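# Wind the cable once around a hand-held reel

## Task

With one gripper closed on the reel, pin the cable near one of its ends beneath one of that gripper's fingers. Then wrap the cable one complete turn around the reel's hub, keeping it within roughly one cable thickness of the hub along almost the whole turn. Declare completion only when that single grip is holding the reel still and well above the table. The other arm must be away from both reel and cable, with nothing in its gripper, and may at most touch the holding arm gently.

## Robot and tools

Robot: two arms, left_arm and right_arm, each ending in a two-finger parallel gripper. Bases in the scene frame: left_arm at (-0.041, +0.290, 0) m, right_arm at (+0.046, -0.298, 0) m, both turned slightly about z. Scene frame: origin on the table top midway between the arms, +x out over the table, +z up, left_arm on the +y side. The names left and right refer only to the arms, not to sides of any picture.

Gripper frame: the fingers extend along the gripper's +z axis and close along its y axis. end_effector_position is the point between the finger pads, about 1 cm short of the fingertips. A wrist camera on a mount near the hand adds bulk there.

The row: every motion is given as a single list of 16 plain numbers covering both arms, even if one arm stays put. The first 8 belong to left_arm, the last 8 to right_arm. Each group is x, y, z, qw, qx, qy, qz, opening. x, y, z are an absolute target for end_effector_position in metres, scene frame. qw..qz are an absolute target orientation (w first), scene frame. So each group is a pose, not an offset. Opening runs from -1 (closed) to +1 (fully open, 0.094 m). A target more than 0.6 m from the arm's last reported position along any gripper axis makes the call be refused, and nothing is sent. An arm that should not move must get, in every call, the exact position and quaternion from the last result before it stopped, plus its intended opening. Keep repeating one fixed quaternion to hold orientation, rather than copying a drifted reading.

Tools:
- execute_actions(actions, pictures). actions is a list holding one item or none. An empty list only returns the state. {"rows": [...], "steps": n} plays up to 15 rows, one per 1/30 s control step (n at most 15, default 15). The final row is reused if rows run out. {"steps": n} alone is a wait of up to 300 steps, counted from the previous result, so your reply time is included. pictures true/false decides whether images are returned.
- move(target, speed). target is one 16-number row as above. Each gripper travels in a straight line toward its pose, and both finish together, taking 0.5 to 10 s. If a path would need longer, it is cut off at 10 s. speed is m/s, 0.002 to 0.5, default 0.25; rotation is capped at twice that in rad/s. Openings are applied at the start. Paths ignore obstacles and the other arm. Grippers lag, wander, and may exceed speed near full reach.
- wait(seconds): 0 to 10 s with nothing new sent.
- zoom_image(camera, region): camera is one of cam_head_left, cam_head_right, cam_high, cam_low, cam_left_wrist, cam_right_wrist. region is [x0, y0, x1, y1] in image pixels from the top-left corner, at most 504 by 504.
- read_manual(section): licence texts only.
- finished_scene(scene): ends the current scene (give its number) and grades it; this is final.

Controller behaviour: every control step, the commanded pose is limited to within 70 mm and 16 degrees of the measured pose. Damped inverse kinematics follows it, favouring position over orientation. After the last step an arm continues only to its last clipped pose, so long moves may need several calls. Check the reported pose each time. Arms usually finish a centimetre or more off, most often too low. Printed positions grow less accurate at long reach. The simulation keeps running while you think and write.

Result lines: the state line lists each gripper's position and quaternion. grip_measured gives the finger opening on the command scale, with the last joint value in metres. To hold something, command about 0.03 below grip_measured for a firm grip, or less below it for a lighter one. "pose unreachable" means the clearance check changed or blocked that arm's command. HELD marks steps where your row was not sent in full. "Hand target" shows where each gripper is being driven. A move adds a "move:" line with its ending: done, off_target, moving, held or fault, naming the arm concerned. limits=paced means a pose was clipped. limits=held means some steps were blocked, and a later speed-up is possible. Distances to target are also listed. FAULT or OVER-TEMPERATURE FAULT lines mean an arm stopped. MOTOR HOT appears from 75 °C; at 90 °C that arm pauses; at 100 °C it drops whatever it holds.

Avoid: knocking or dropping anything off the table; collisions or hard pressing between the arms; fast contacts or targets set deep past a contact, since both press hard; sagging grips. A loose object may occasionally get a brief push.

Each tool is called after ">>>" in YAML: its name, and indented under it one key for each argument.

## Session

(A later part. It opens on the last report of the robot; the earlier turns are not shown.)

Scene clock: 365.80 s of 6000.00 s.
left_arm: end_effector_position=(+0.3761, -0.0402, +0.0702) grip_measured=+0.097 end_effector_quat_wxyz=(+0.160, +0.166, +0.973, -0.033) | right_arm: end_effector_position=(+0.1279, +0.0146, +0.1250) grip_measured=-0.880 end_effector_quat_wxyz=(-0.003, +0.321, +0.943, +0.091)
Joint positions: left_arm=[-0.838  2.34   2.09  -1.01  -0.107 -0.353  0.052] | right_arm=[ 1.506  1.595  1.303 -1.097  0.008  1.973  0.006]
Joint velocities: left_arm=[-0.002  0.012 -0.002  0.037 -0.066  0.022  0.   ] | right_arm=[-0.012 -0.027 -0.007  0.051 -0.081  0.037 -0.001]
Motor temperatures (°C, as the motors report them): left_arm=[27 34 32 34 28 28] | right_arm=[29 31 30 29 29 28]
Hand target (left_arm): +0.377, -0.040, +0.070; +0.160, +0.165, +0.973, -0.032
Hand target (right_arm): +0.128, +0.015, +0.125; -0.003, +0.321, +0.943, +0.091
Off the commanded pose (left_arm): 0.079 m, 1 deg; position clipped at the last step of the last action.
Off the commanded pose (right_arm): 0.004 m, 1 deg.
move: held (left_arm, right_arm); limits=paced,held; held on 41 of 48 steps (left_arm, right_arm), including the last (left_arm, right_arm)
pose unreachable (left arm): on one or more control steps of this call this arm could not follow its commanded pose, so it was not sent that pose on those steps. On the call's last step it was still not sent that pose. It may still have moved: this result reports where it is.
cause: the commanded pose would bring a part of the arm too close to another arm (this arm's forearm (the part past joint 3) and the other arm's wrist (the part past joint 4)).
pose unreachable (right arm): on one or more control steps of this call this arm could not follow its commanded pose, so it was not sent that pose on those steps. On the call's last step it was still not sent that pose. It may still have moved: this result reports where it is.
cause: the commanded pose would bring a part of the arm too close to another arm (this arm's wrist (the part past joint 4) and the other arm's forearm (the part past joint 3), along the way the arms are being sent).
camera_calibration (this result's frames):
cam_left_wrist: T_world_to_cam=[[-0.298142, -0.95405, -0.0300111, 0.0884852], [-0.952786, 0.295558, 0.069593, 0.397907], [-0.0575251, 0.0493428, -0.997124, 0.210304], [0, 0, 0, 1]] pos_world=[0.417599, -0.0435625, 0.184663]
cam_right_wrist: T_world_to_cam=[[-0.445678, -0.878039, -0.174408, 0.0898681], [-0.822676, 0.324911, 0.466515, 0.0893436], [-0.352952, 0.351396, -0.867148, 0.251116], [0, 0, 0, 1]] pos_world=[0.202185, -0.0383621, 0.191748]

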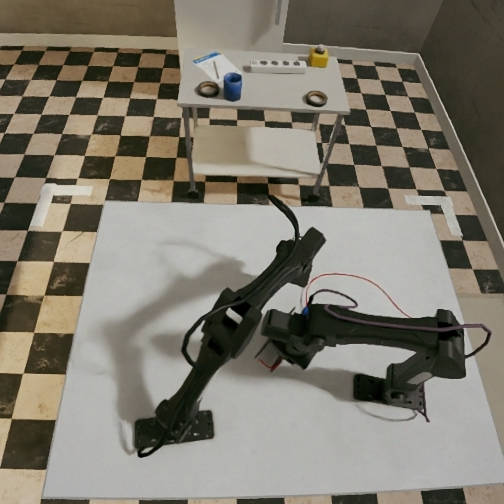

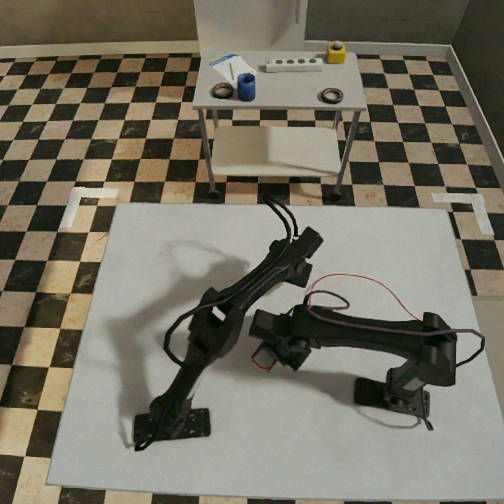

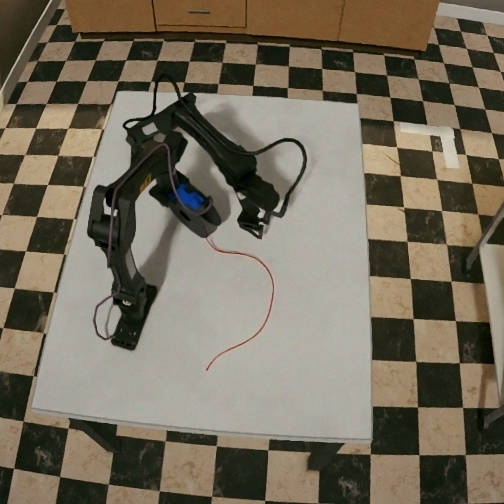

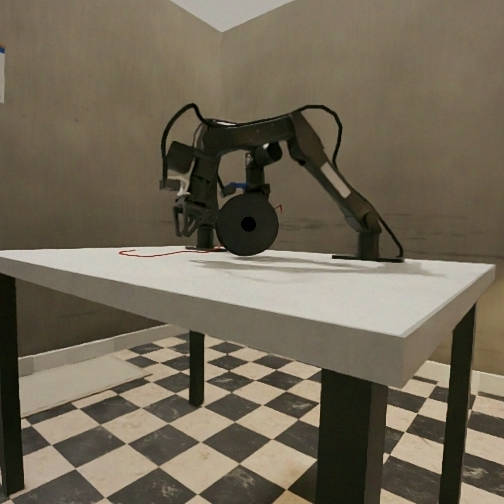

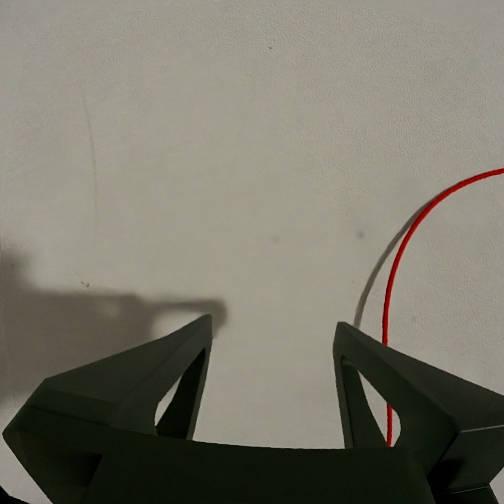

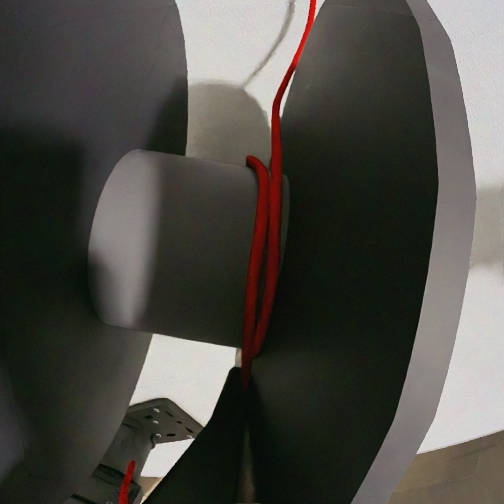

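>>> move:
  target: [0.3,0.2,0.12,0.17,0.17,0.97,-0.03,0.3,0.13,0.017,0.128,0.01,0.32,0.943,0.09,-1]

>>> move:
  target: [0.3,0.2,0.12,0.17,0.17,0.97,-0.03,0.3,0.15,-0.02,0.2,0.08,0.22,0.968,0.09,-1]
  speed: 0.1

>>> move:
  target: [0.3,0.2,0.12,0.17,0.17,0.97,-0.03,0.3,0.26,-0.08,0.32,0.22,-0.04,0.965,0.12,-1]
  speed: 0.12

Scene clock: 372.23 s of 6000.00 s.
left_arm: end_effector_position=(+0.3121, +0.2005, +0.1209) grip_measured=+0.297 end_effector_quat_wxyz=(+0.174, +0.167, +0.970, -0.028) | right_arm: end_effector_position=(+0.1279, +0.0145, +0.1250) grip_measured=-0.880 end_effector_quat_wxyz=(-0.002, +0.321, +0.943, +0.091)
Joint positions: left_arm=[-0.365  1.6    1.247 -0.866  0.033  0.099  0.061] | right_arm=[ 1.506  1.595  1.303 -1.097  0.009  1.973  0.006]
Joint velocities: left_arm=[ 0.007 -0.022  0.002 -0.007  0.081  0.022 -0.001] | right_arm=[ 0.012  0.007 -0.007 -0.022  0.022  0.007  0.   ]
Motor temperatures (°C, as the motors report them): left_arm=[27 35 32 33 28 28] | right_arm=[29 31 30 29 29 28]
Hand target (left_arm): +0.306, +0.201, +0.122; +0.172, +0.170, +0.970, -0.031
Hand target (right_arm): +0.130, +0.017, +0.128; +0.010, +0.320, +0.943, +0.090
Off the commanded pose (left_arm): 0.012 m, 1 deg.
Off the commanded pose (right_arm): 0.004 m, 1 deg.
move: off_target (left_arm)
camera_calibration (this result's frames):
cam_left_wrist: T_world_to_cam=[[-0.296893, -0.953969, -0.042396, 0.301713], [-0.954464, 0.295104, 0.0437187, 0.265937], [-0.0291951, 0.0534452, -0.998144, 0.235719], [0, 0, 0, 1]] pos_world=[0.350286, 0.196748, 0.236447]
cam_right_wrist: T_world_to_cam=[[-0.445675, -0.878025, -0.174487, 0.0898918], [-0.822823, 0.325012, 0.466186, 0.0894616], [-0.352613, 0.351339, -0.867309, 0.251123], [0, 0, 0, 1]] pos_world=[0.202223, -0.0383781, 0.19178]

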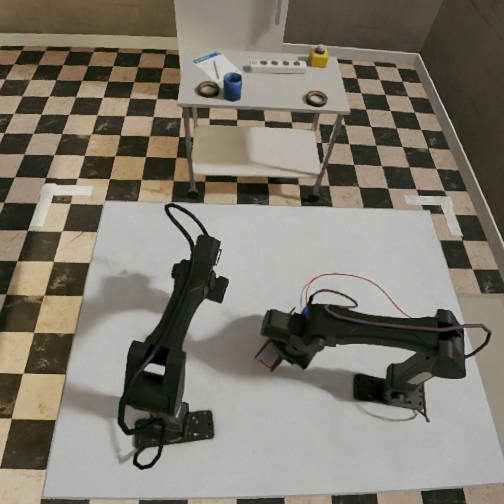

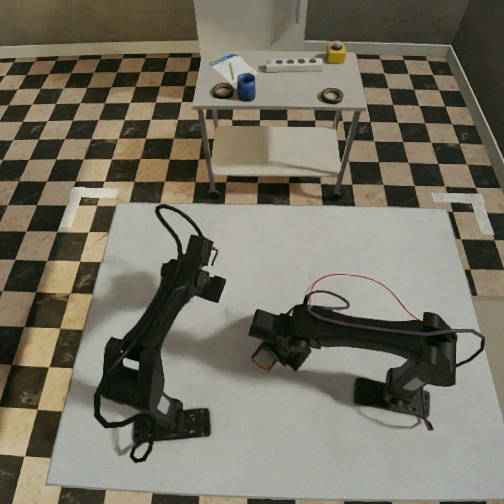

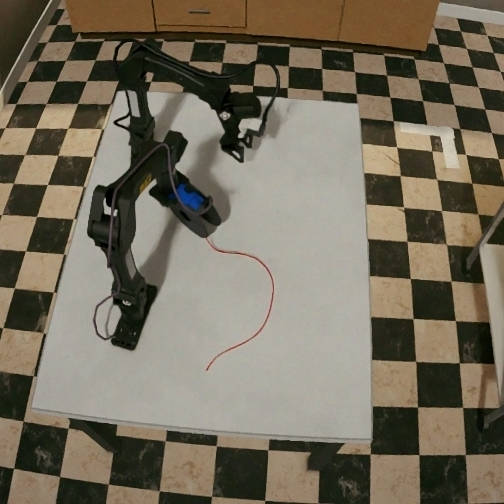

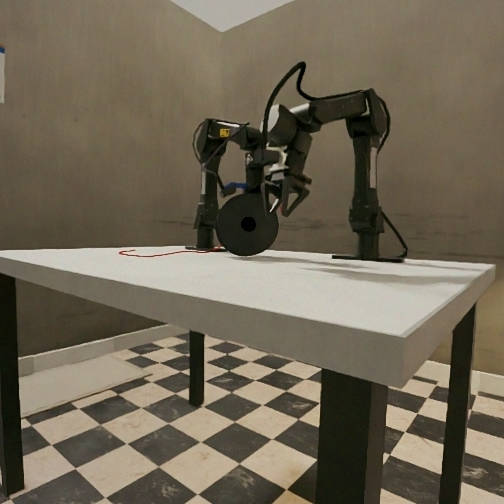

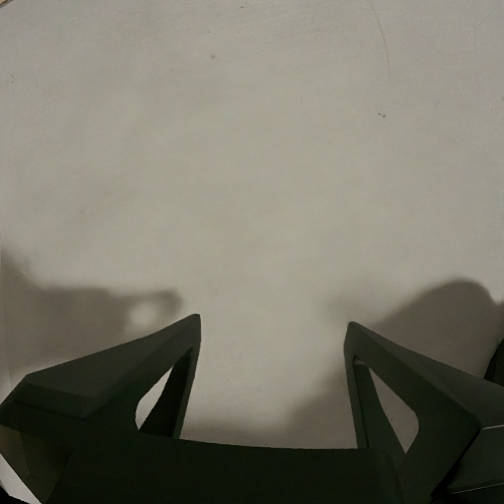

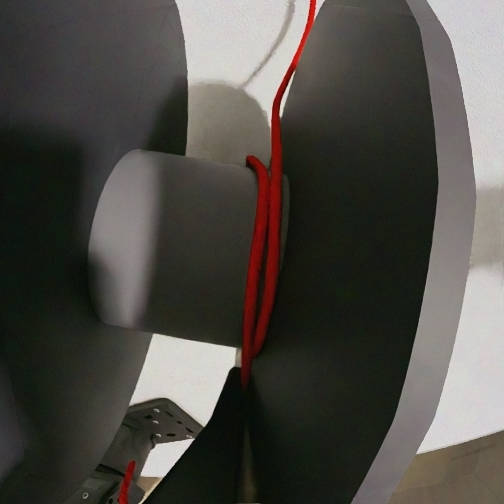

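Scene clock: 374.07 s of 6000.00 s.
left_arm: end_effector_position=(+0.3056, +0.2021, +0.1126) grip_measured=+0.297 end_effector_quat_wxyz=(+0.161, +0.167, +0.972, -0.027) | right_arm: end_effector_position=(+0.1407, -0.0203, +0.1843) grip_measured=-0.880 end_effector_quat_wxyz=(+0.062, +0.219, +0.971, +0.070)
Joint positions: left_arm=[-0.365  1.6    1.222 -0.865  0.033  0.099  0.061] | right_arm=[ 1.501  1.529  1.475 -1.371  0.118  1.746  0.006]
Joint velocities: left_arm=[-0.007 -0.017  0.002  0.037  0.007 -0.007 -0.001] | right_arm=[-0.002 -0.007 -0.002 -0.095 -0.007  0.007 -0.002]
Motor temperatures (°C, as the motors report them): left_arm=[27 35 32 33 28 28] | right_arm=[29 31 31 29 29 28]
Hand target (left_arm): +0.300, +0.200, +0.120; +0.170, +0.170, +0.970, -0.030
Hand target (right_arm): +0.149, -0.022, +0.199; +0.080, +0.220, +0.968, +0.089
Off the commanded pose (left_arm): 0.010 m, 1 deg.
Off the commanded pose (right_arm): 0.018 m, 3 deg.
move: off_target (right_arm)
camera_calibration (this result's frames):
cam_left_wrist: T_world_to_cam=[[-0.297895, -0.953729, -0.0407253, 0.300988], [-0.953112, 0.294781, 0.0684225, 0.256587], [-0.0532515, 0.0591985, -0.996825, 0.233158], [0, 0, 0, 1]] pos_world=[0.346635, 0.197621, 0.227119]
cam_right_wrist: T_world_to_cam=[[-0.240615, -0.960512, -0.139722, 0.0384235], [-0.924995, 0.1833, 0.332844, 0.119764], [-0.294089, 0.209329, -0.932573, 0.320229], [0, 0, 0, 1]] pos_world=[0.214202, -0.0520798, 0.264143]

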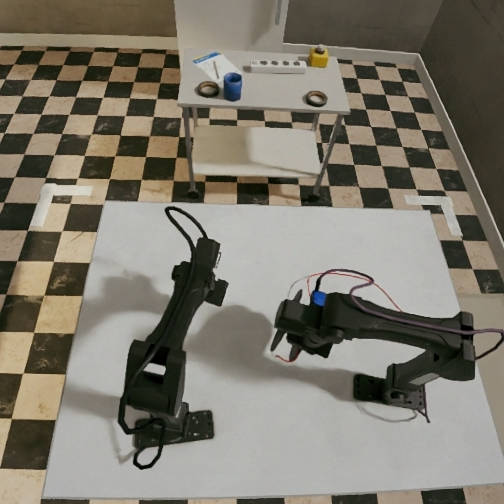

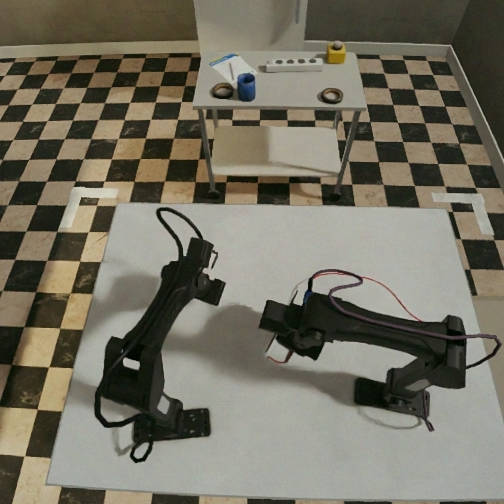

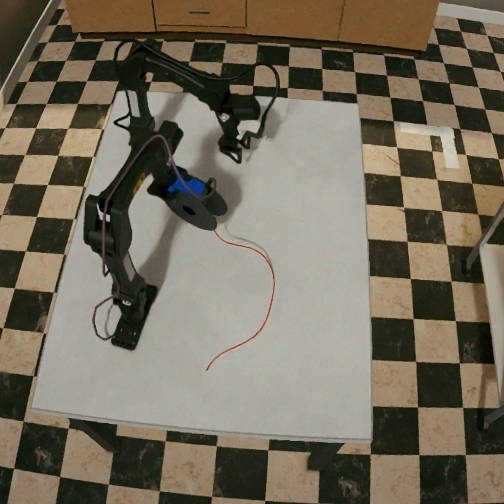

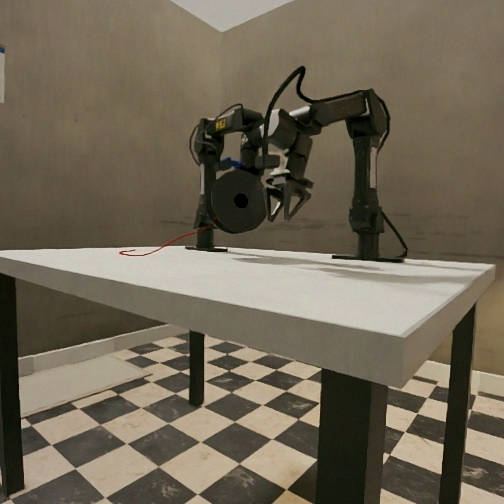

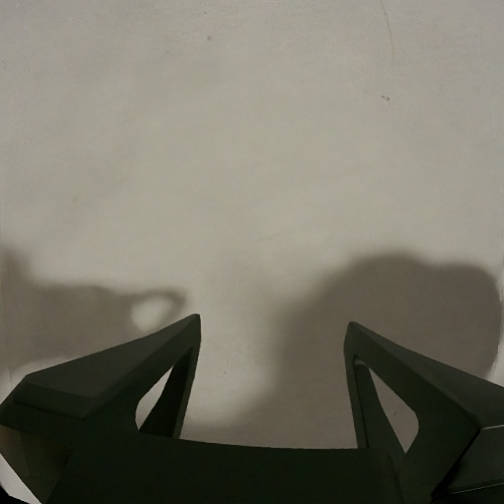

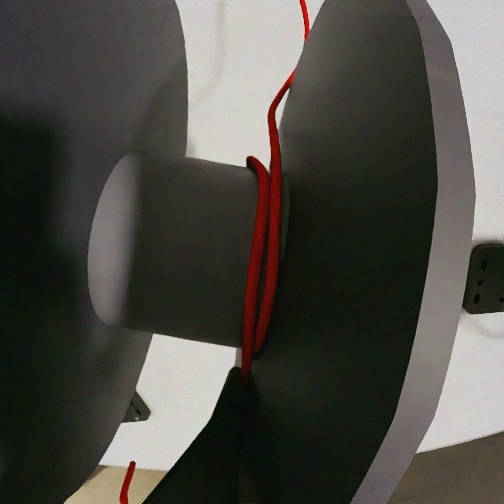

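Scene clock: 377.20 s of 6000.00 s.
left_arm: end_effector_position=(+0.3056, +0.2021, +0.1126) grip_measured=+0.297 end_effector_quat_wxyz=(+0.161, +0.167, +0.972, -0.027) | right_arm: end_effector_position=(+0.2550, -0.0822, +0.3047) grip_measured=-0.880 end_effector_quat_wxyz=(+0.204, -0.043, +0.974, +0.095)
Joint positions: left_arm=[-0.365  1.6    1.222 -0.865  0.033  0.099  0.061] | right_arm=[ 1.096  1.475  1.861 -1.54   0.183  0.78   0.006]
Joint velocities: left_arm=[ 0.012 -0.002 -0.002 -0.007 -0.007  0.007  0.001] | right_arm=[-0.012 -0.007  0.002 -0.022  0.022 -0.037 -0.   ]
Motor temperatures (°C, as the motors report them): left_arm=[27 35 32 33 28 28] | right_arm=[29 31 31 29 29 28]
Hand target (left_arm): +0.300, +0.200, +0.120; +0.170, +0.170, +0.970, -0.030
Hand target (right_arm): +0.259, -0.083, +0.321; +0.226, -0.040, +0.967, +0.115
Off the commanded pose (left_arm): 0.010 m, 1 deg.
Off the commanded pose (right_arm): 0.016 m, 4 deg.
move: off_target (right_arm)
camera_calibration (this result's frames):
cam_left_wrist: T_world_to_cam=[[-0.297895, -0.953729, -0.0407253, 0.300988], [-0.953112, 0.294781, 0.0684225, 0.256587], [-0.0532515, 0.0591985, -0.996825, 0.233158], [0, 0, 0, 1]] pos_world=[0.346635, 0.197621, 0.227119]
cam_right_wrist: T_world_to_cam=[[0.291314, -0.952942, -0.083887, -0.128765], [-0.955711, -0.293751, 0.0180705, 0.261233], [-0.041862, 0.0749076, -0.996311, 0.423036], [0, 0, 0, 1]] pos_world=[0.304884, -0.0776568, 0.405953]

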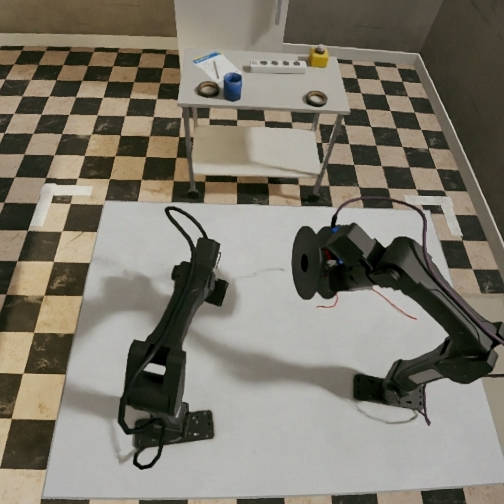

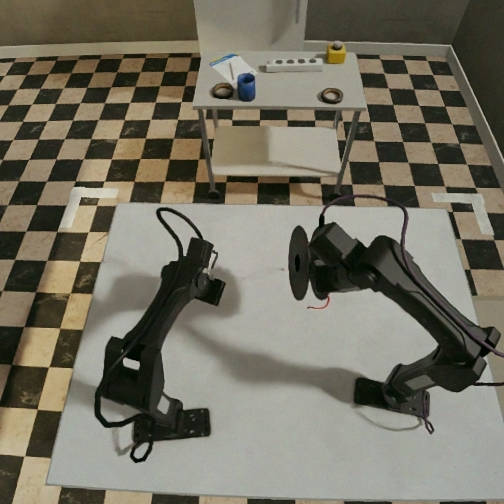

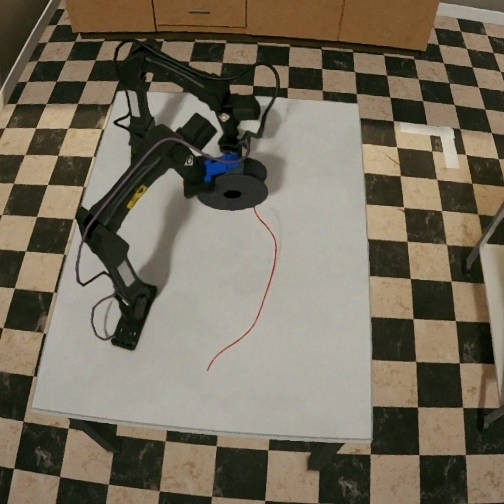

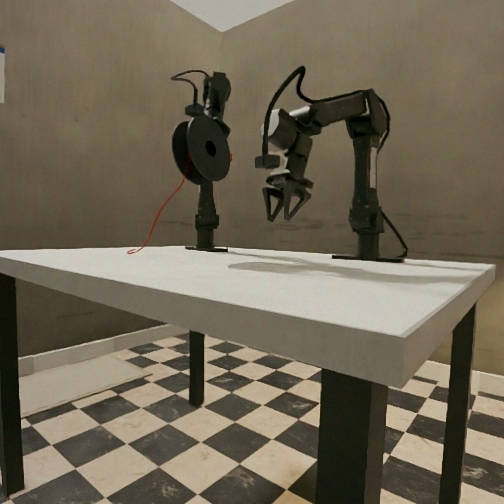

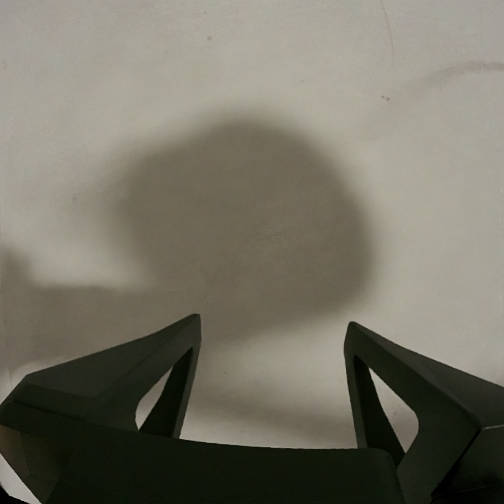

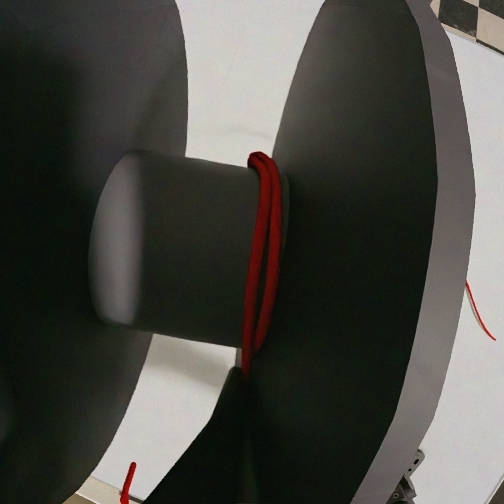

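>>> move:
  target: [0.39,0.07,0.12,0.5,0.4,0.7,-0.3,0.8,0.26,-0.08,0.32,0.22,-0.04,0.965,0.12,-1]
  speed: 0.2

Scene clock: 386.27 s of 6000.00 s.
left_arm: end_effector_position=(+0.3872, +0.0673, +0.1221) grip_measured=+0.797 end_effector_quat_wxyz=(+0.500, +0.409, +0.703, -0.298) | right_arm: end_effector_position=(+0.2526, -0.0837, +0.3030) grip_measured=-0.880 end_effector_quat_wxyz=(+0.195, -0.045, +0.975, +0.095)
Joint positions: left_arm=[-0.347  1.864  0.938  0.451  0.788  0.34   0.084] | right_arm=[ 1.09   1.475  1.861 -1.552  0.166  0.775  0.006]
Joint velocities: left_arm=[-0.022 -0.012  0.012  0.037 -0.066  0.007 -0.001] | right_arm=[-0.007  0.007 -0.002  0.051 -0.037  0.051 -0.001]
Motor temperatures (°C, as the motors report them): left_arm=[27 35 31 33 28 28] | right_arm=[29 31 31 29 29 28]
Hand target (left_arm): +0.387, +0.069, +0.120; +0.500, +0.406, +0.703, -0.302
Hand target (right_arm): +0.259, -0.081, +0.320; +0.221, -0.040, +0.967, +0.120
Off the commanded pose (left_arm): 0.004 m, 1 deg.
Off the commanded pose (right_arm): 0.019 m, 4 deg.
move: off_target (right_arm)
camera_calibration (this result's frames):
cam_left_wrist: T_world_to_cam=[[-0.844814, -0.534875, 0.0140771, 0.373987], [-0.364396, 0.555886, -0.747132, 0.227441], [0.391797, -0.636317, -0.664526, 0.0888557], [0, 0, 0, 1]] pos_world=[0.364015, 0.130145, 0.223711]
cam_right_wrist: T_world_to_cam=[[0.293753, -0.951862, -0.0875648, -0.129046], [-0.953977, -0.297715, 0.0359678, 0.252343], [-0.0603057, 0.0729691, -0.995509, 0.425683], [0, 0, 0, 1]] pos_world=[0.304308, -0.0787696, 0.403395]

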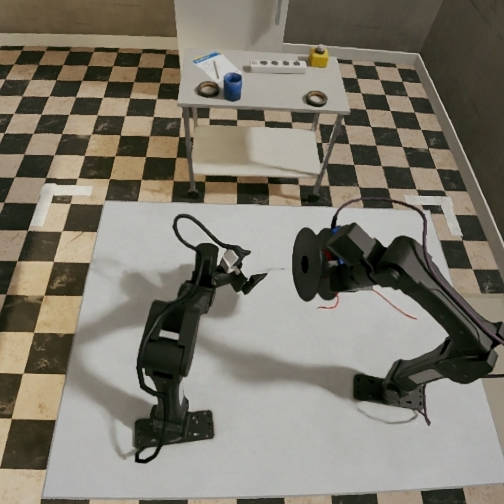

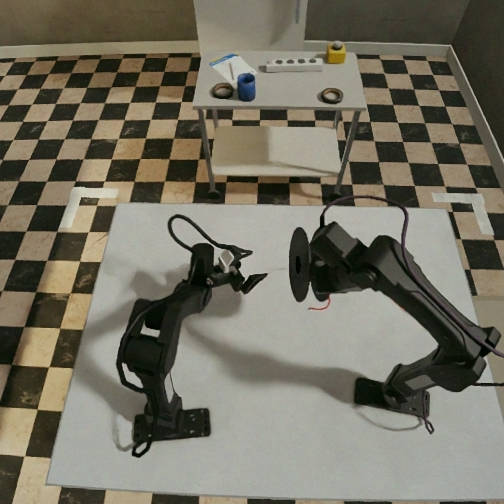

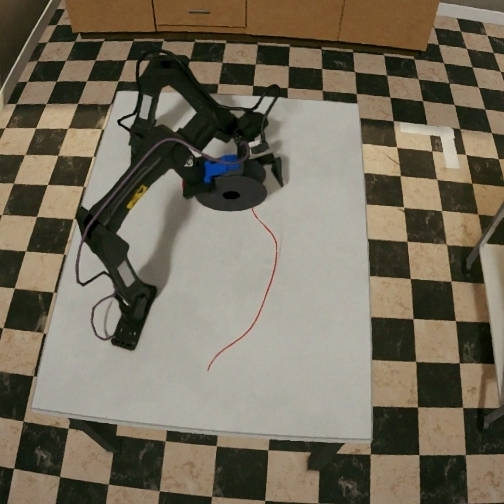

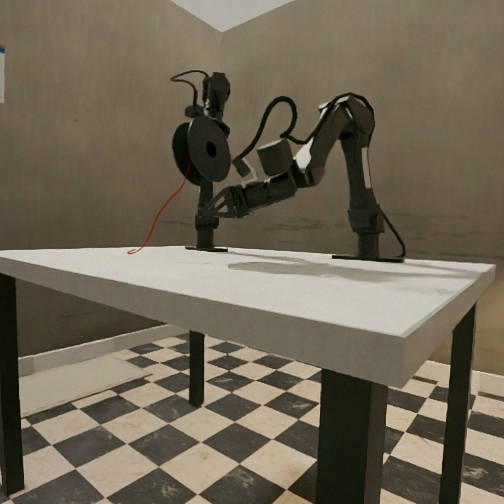

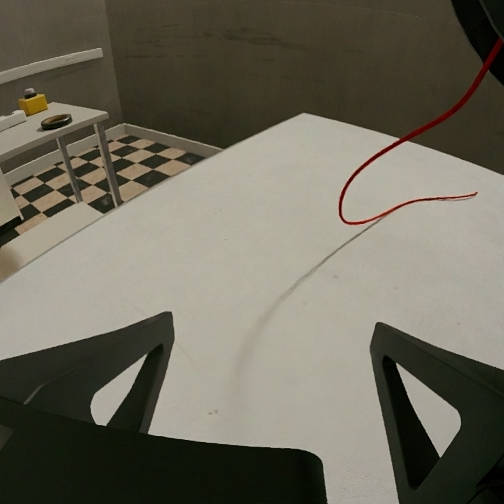

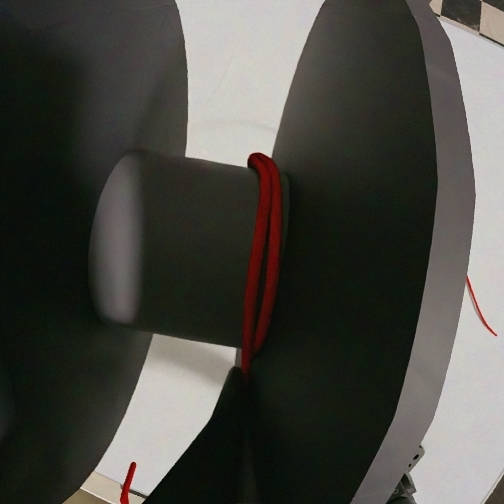

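>>> move:
  target: [0.36,0.16,0.12,0.5,0.4,0.7,-0.3,0.8,0.31,-0.05,0.45,0.455,-0.15,0.874,0.079,-1]
  speed: 0.12

Scene clock: 394.67 s of 6000.00 s.
left_arm: end_effector_position=(+0.3688, +0.1593, +0.1164) grip_measured=+0.797 end_effector_quat_wxyz=(+0.504, +0.401, +0.705, -0.298) | right_arm: end_effector_position=(+0.3077, -0.0501, +0.4417) grip_measured=-0.880 end_effector_quat_wxyz=(+0.439, -0.153, +0.882, +0.079)
Joint positions: left_arm=[-0.083  1.785  0.844  0.312  1.006  0.534  0.084] | right_arm=[ 1.186  1.714  2.512 -1.556  0.503  0.433  0.006]
Joint velocities: left_arm=[-0.002 -0.012  0.002 -0.051  0.037 -0.007 -0.001] | right_arm=[-0.002  0.022 -0.007  0.022  0.051 -0.081 -0.   ]
Motor temperatures (°C, as the motors report them): left_arm=[27 35 31 34 28 28] | right_arm=[29 30 31 30 29 28]
Hand target (left_arm): +0.362, +0.161, +0.121; +0.504, +0.401, +0.703, -0.302
Hand target (right_arm): +0.308, -0.053, +0.452; +0.455, -0.148, +0.875, +0.077
Off the commanded pose (left_arm): 0.010 m, 0 deg.
Off the commanded pose (right_arm): 0.009 m, 2 deg.
move: done
camera_calibration (this result's frames):
cam_left_wrist: T_world_to_cam=[[-0.836482, -0.547573, 0.021481, 0.40591], [-0.374405, 0.542445, -0.752047, 0.171759], [0.400148, -0.637117, -0.658759, 0.147265], [0, 0, 0, 1]] pos_world=[0.344916, 0.22292, 0.217463]
cam_right_wrist: T_world_to_cam=[[0.436992, -0.887152, 0.148324, -0.246101], [-0.777325, -0.455449, -0.433971, 0.455257], [0.452552, 0.0743461, -0.888633, 0.35967], [0, 0, 0, 1]] pos_world=[0.298658, -0.0377227, 0.553686]

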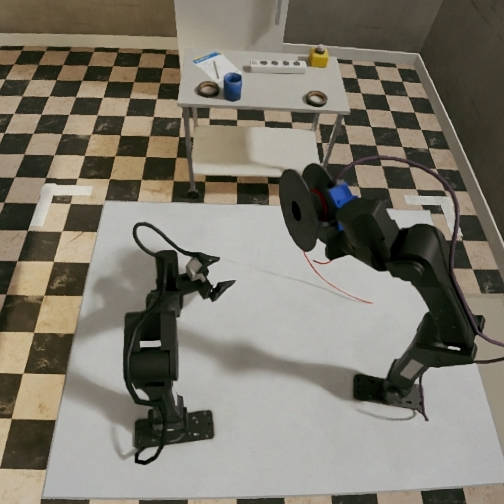

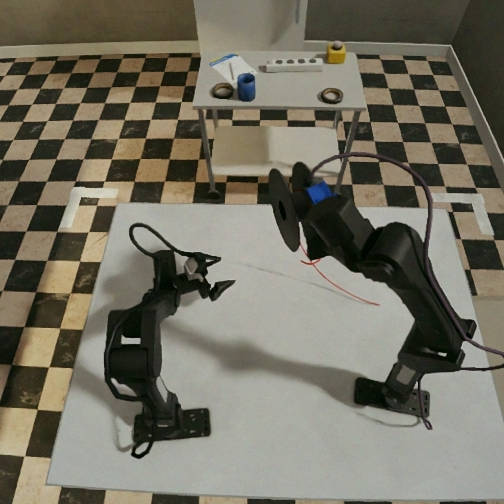

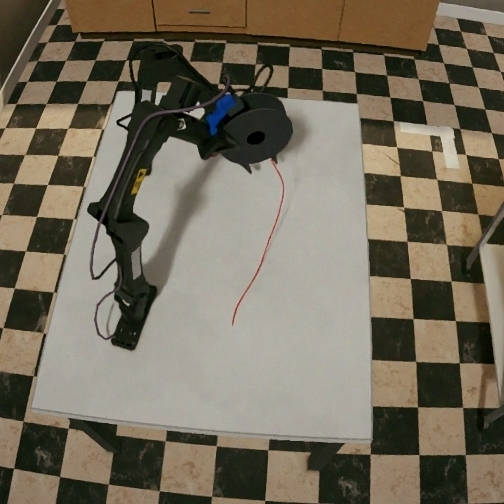

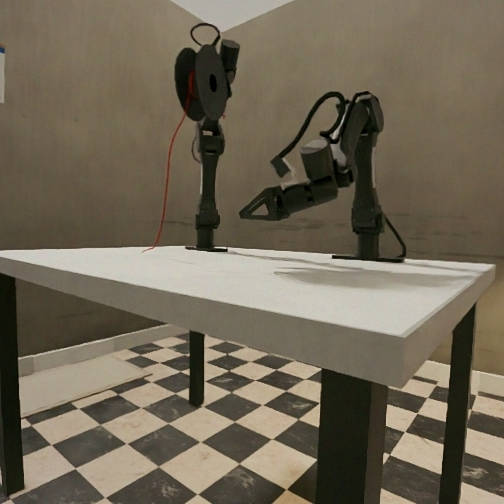

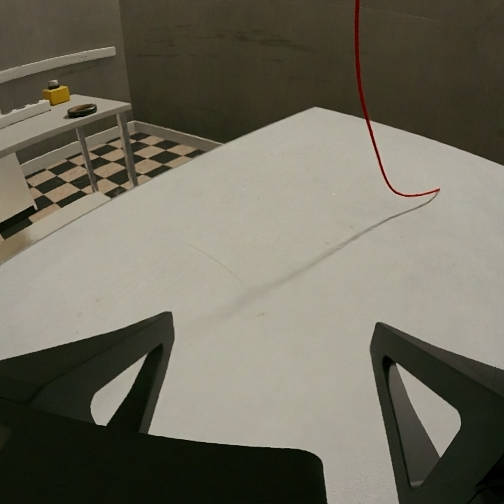

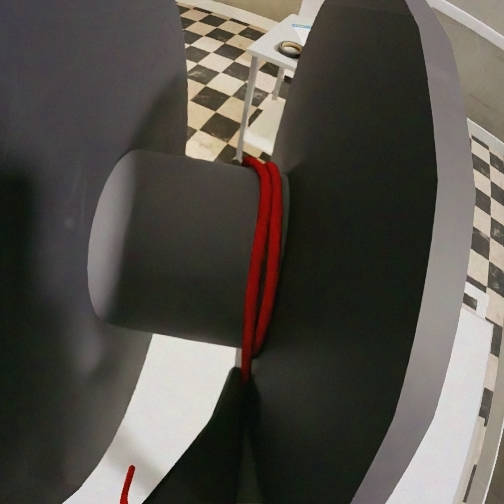

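>>> zoom_image:
  camera: "cam_low"
  region: [150,30,260,140]

Region (150, 30, 260, 140) of cam_low's 504x504 image, scaled by 4.582, with more detail than that image has.

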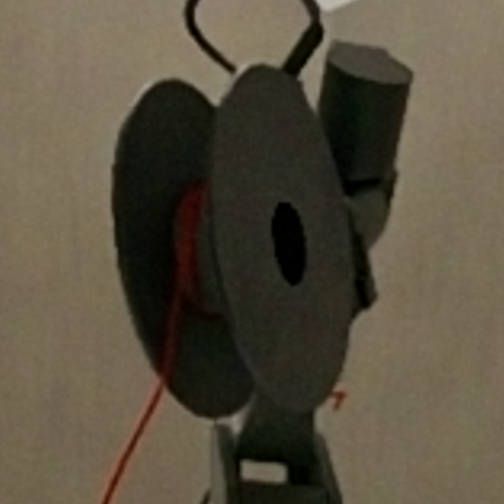

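>>> move:
  target: [0.39,0.03,0.17,0.45,0.5,0.64,-0.37,1,0.31,-0.05,0.45,0.455,-0.15,0.874,0.079,-1]
  speed: 0.15

Scene clock: 403.90 s of 6000.00 s.
left_arm: end_effector_position=(+0.3845, +0.0330, +0.1628) grip_measured=+1.000 end_effector_quat_wxyz=(+0.447, +0.495, +0.649, -0.367) | right_arm: end_effector_position=(+0.3075, -0.0493, +0.4412) grip_measured=-0.880 end_effector_quat_wxyz=(+0.438, -0.158, +0.881, +0.078)
Joint positions: left_arm=[-0.369  1.923  1.267 -0.002  0.998  0.54   0.094] | right_arm=[ 1.186  1.715  2.513 -1.556  0.5    0.425  0.006]
Joint velocities: left_arm=[ 0.007  0.007 -0.002 -0.022  0.022  0.007  0.   ] | right_arm=[ 0.002  0.002  0.002 -0.007 -0.022 -0.022  0.   ]
Motor temperatures (°C, as the motors report them): left_arm=[27 35 31 34 28 28] | right_arm=[29 30 31 30 29 28]
Hand target (left_arm): +0.387, +0.030, +0.170; +0.449, +0.500, +0.641, -0.370
Hand target (right_arm): +0.310, -0.050, +0.450; +0.455, -0.150, +0.874, +0.079
Off the commanded pose (left_arm): 0.010 m, 1 deg.
Off the commanded pose (right_arm): 0.009 m, 2 deg.
After step 180, 1.60 s passed at rest.
move: done
camera_calibration (this result's frames):
cam_left_wrist: T_world_to_cam=[[-0.955074, -0.293976, 0.0375695, 0.383435], [-0.224373, 0.634415, -0.739712, 0.218302], [0.193623, -0.71491, -0.671874, 0.175182], [0, 0, 0, 1]] pos_world=[0.381271, 0.0994654, 0.264776]
cam_right_wrist: T_world_to_cam=[[0.443689, -0.882975, 0.153283, -0.249334], [-0.773895, -0.463751, -0.431302, 0.452644], [0.451914, 0.0727392, -0.889091, 0.359583], [0, 0, 0, 1]] pos_world=[0.298426, -0.0363976, 0.553147]

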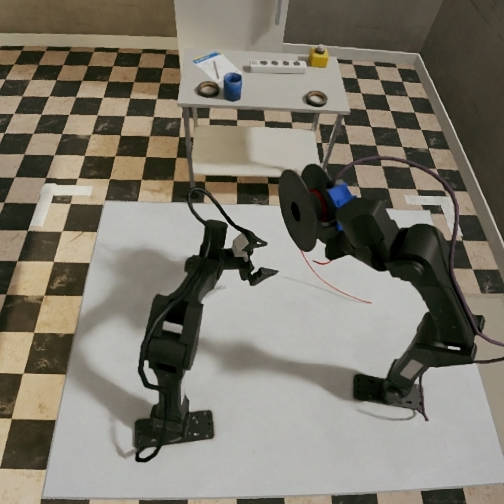

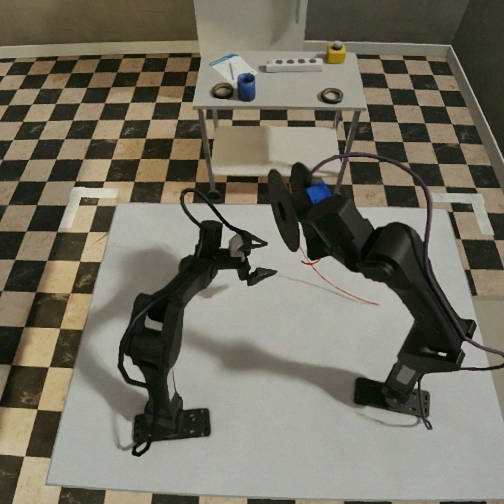

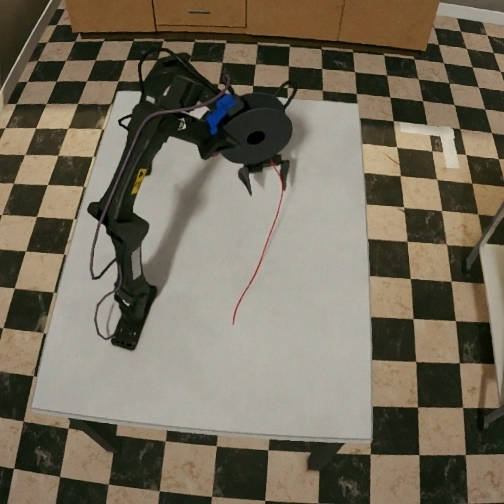

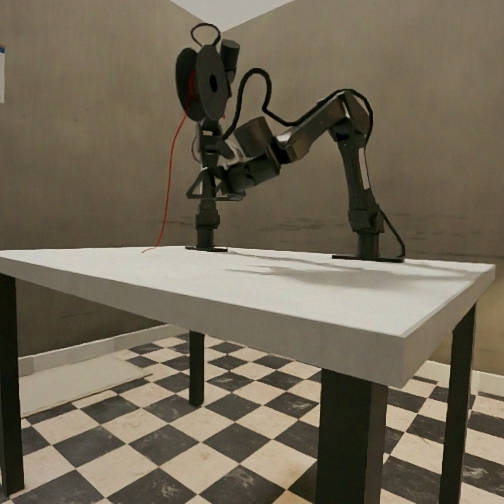

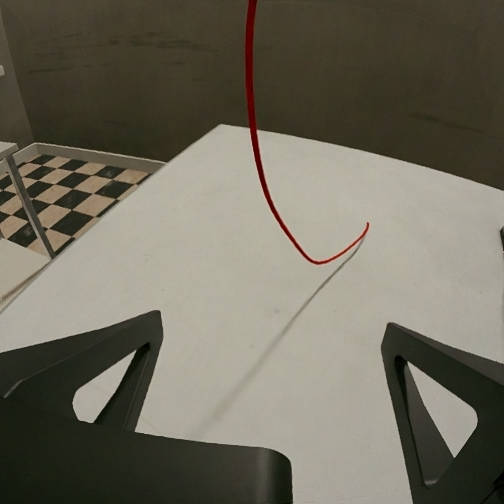

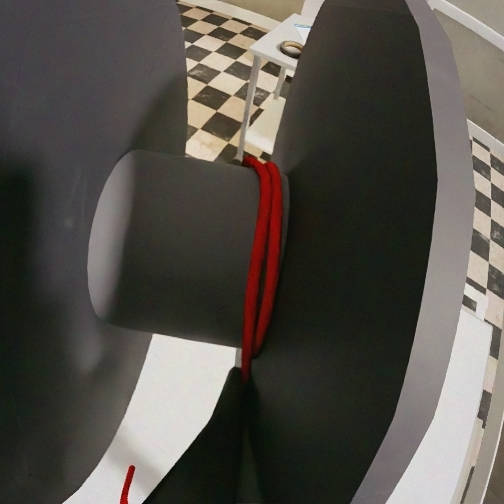

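>>> move:
  target: [0.425,-0.09,0.14,0.45,0.5,0.64,-0.37,1,0.31,-0.05,0.46,0.455,-0.15,0.874,0.079,-1]
  speed: 0.1

Scene clock: 408.83 s of 6000.00 s.
left_arm: end_effector_position=(+0.4165, -0.0853, +0.1280) grip_measured=+1.000 end_effector_quat_wxyz=(+0.437, +0.500, +0.649, -0.371) | right_arm: end_effector_position=(+0.3091, -0.0467, +0.4506) grip_measured=-0.880 end_effector_quat_wxyz=(+0.449, -0.158, +0.875, +0.087)
Joint positions: left_arm=[-0.597  2.227  1.565  0.135  0.821  0.355  0.094] | right_arm=[ 1.186  1.735  2.568 -1.556  0.499  0.411  0.006]
Joint velocities: left_arm=[-0.007  0.012  0.027  0.007  0.007  0.022  0.   ] | right_arm=[ 0.007  0.012 -0.007  0.037 -0.051 -0.081  0.   ]
Motor temperatures (°C, as the motors report them): left_arm=[27 35 32 34 28 28] | right_arm=[29 30 31 31 29 28]
Hand target (left_arm): +0.422, -0.091, +0.139; +0.449, +0.501, +0.641, -0.370
Hand target (right_arm): +0.310, -0.051, +0.460; +0.464, -0.151, +0.869, +0.085
Off the commanded pose (left_arm): 0.015 m, 2 deg.
Off the commanded pose (right_arm): 0.010 m, 1 deg.
joint sent to its limit (right arm) — the command would take joint 4 (wrist pitch) past its lower limit, so that joint was sent only as far as its limit.
move: off_target (left_arm)
camera_calibration (this result's frames):
cam_left_wrist: T_world_to_cam=[[-0.959463, -0.277731, 0.0479097, 0.382409], [-0.223327, 0.645527, -0.730356, 0.274071], [0.171915, -0.711449, -0.681385, 0.0715519], [0, 0, 0, 1]] pos_world=[0.415814, -0.0198078, 0.230603]
cam_right_wrist: T_world_to_cam=[[0.447814, -0.882145, 0.145888, -0.247072], [-0.760015, -0.461494, -0.457602, 0.466731], [0.470998, 0.0940435, -0.877107, 0.356735], [0, 0, 0, 1]] pos_world=[0.297343, -0.0361083, 0.562517]

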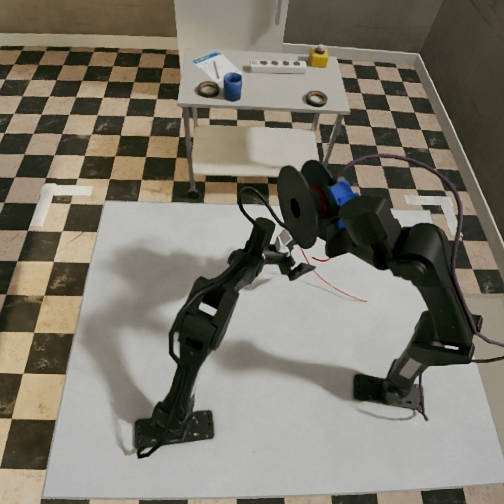

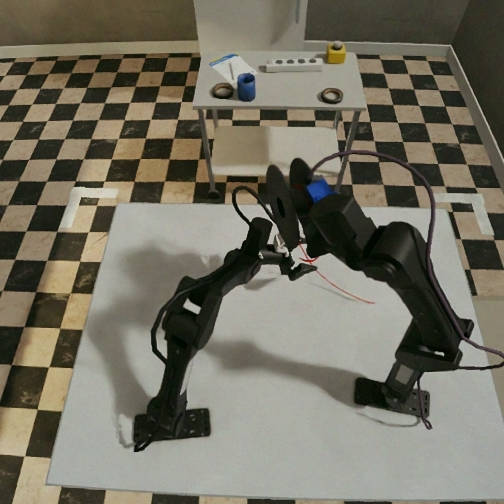

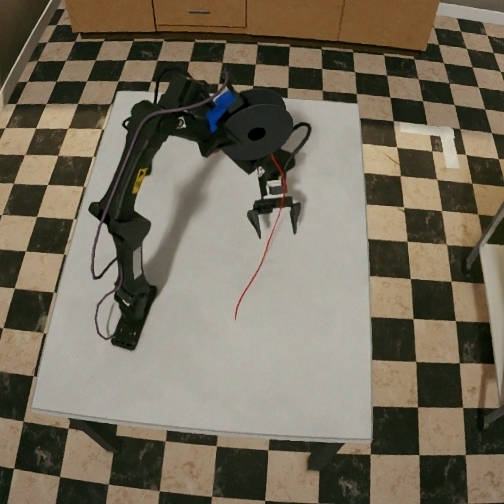

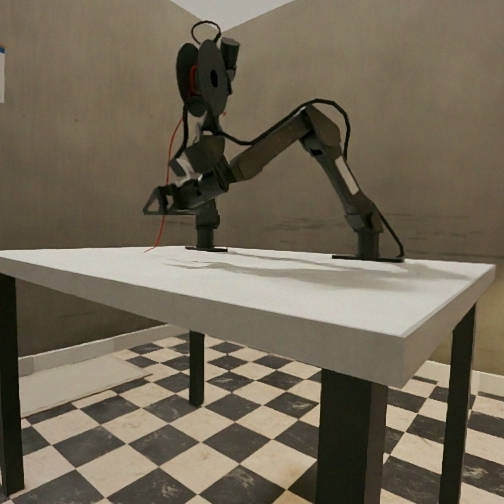

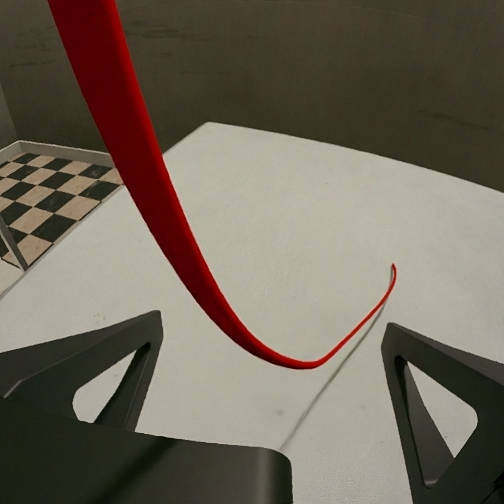

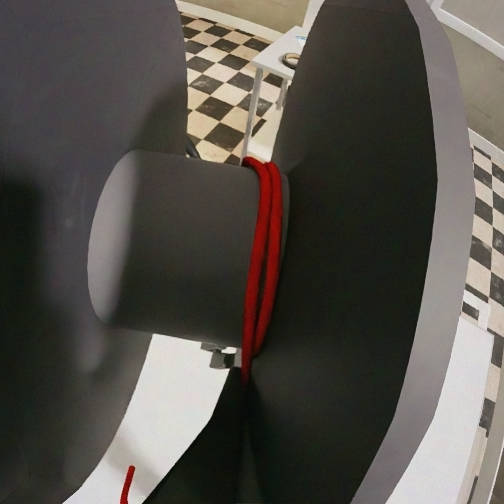

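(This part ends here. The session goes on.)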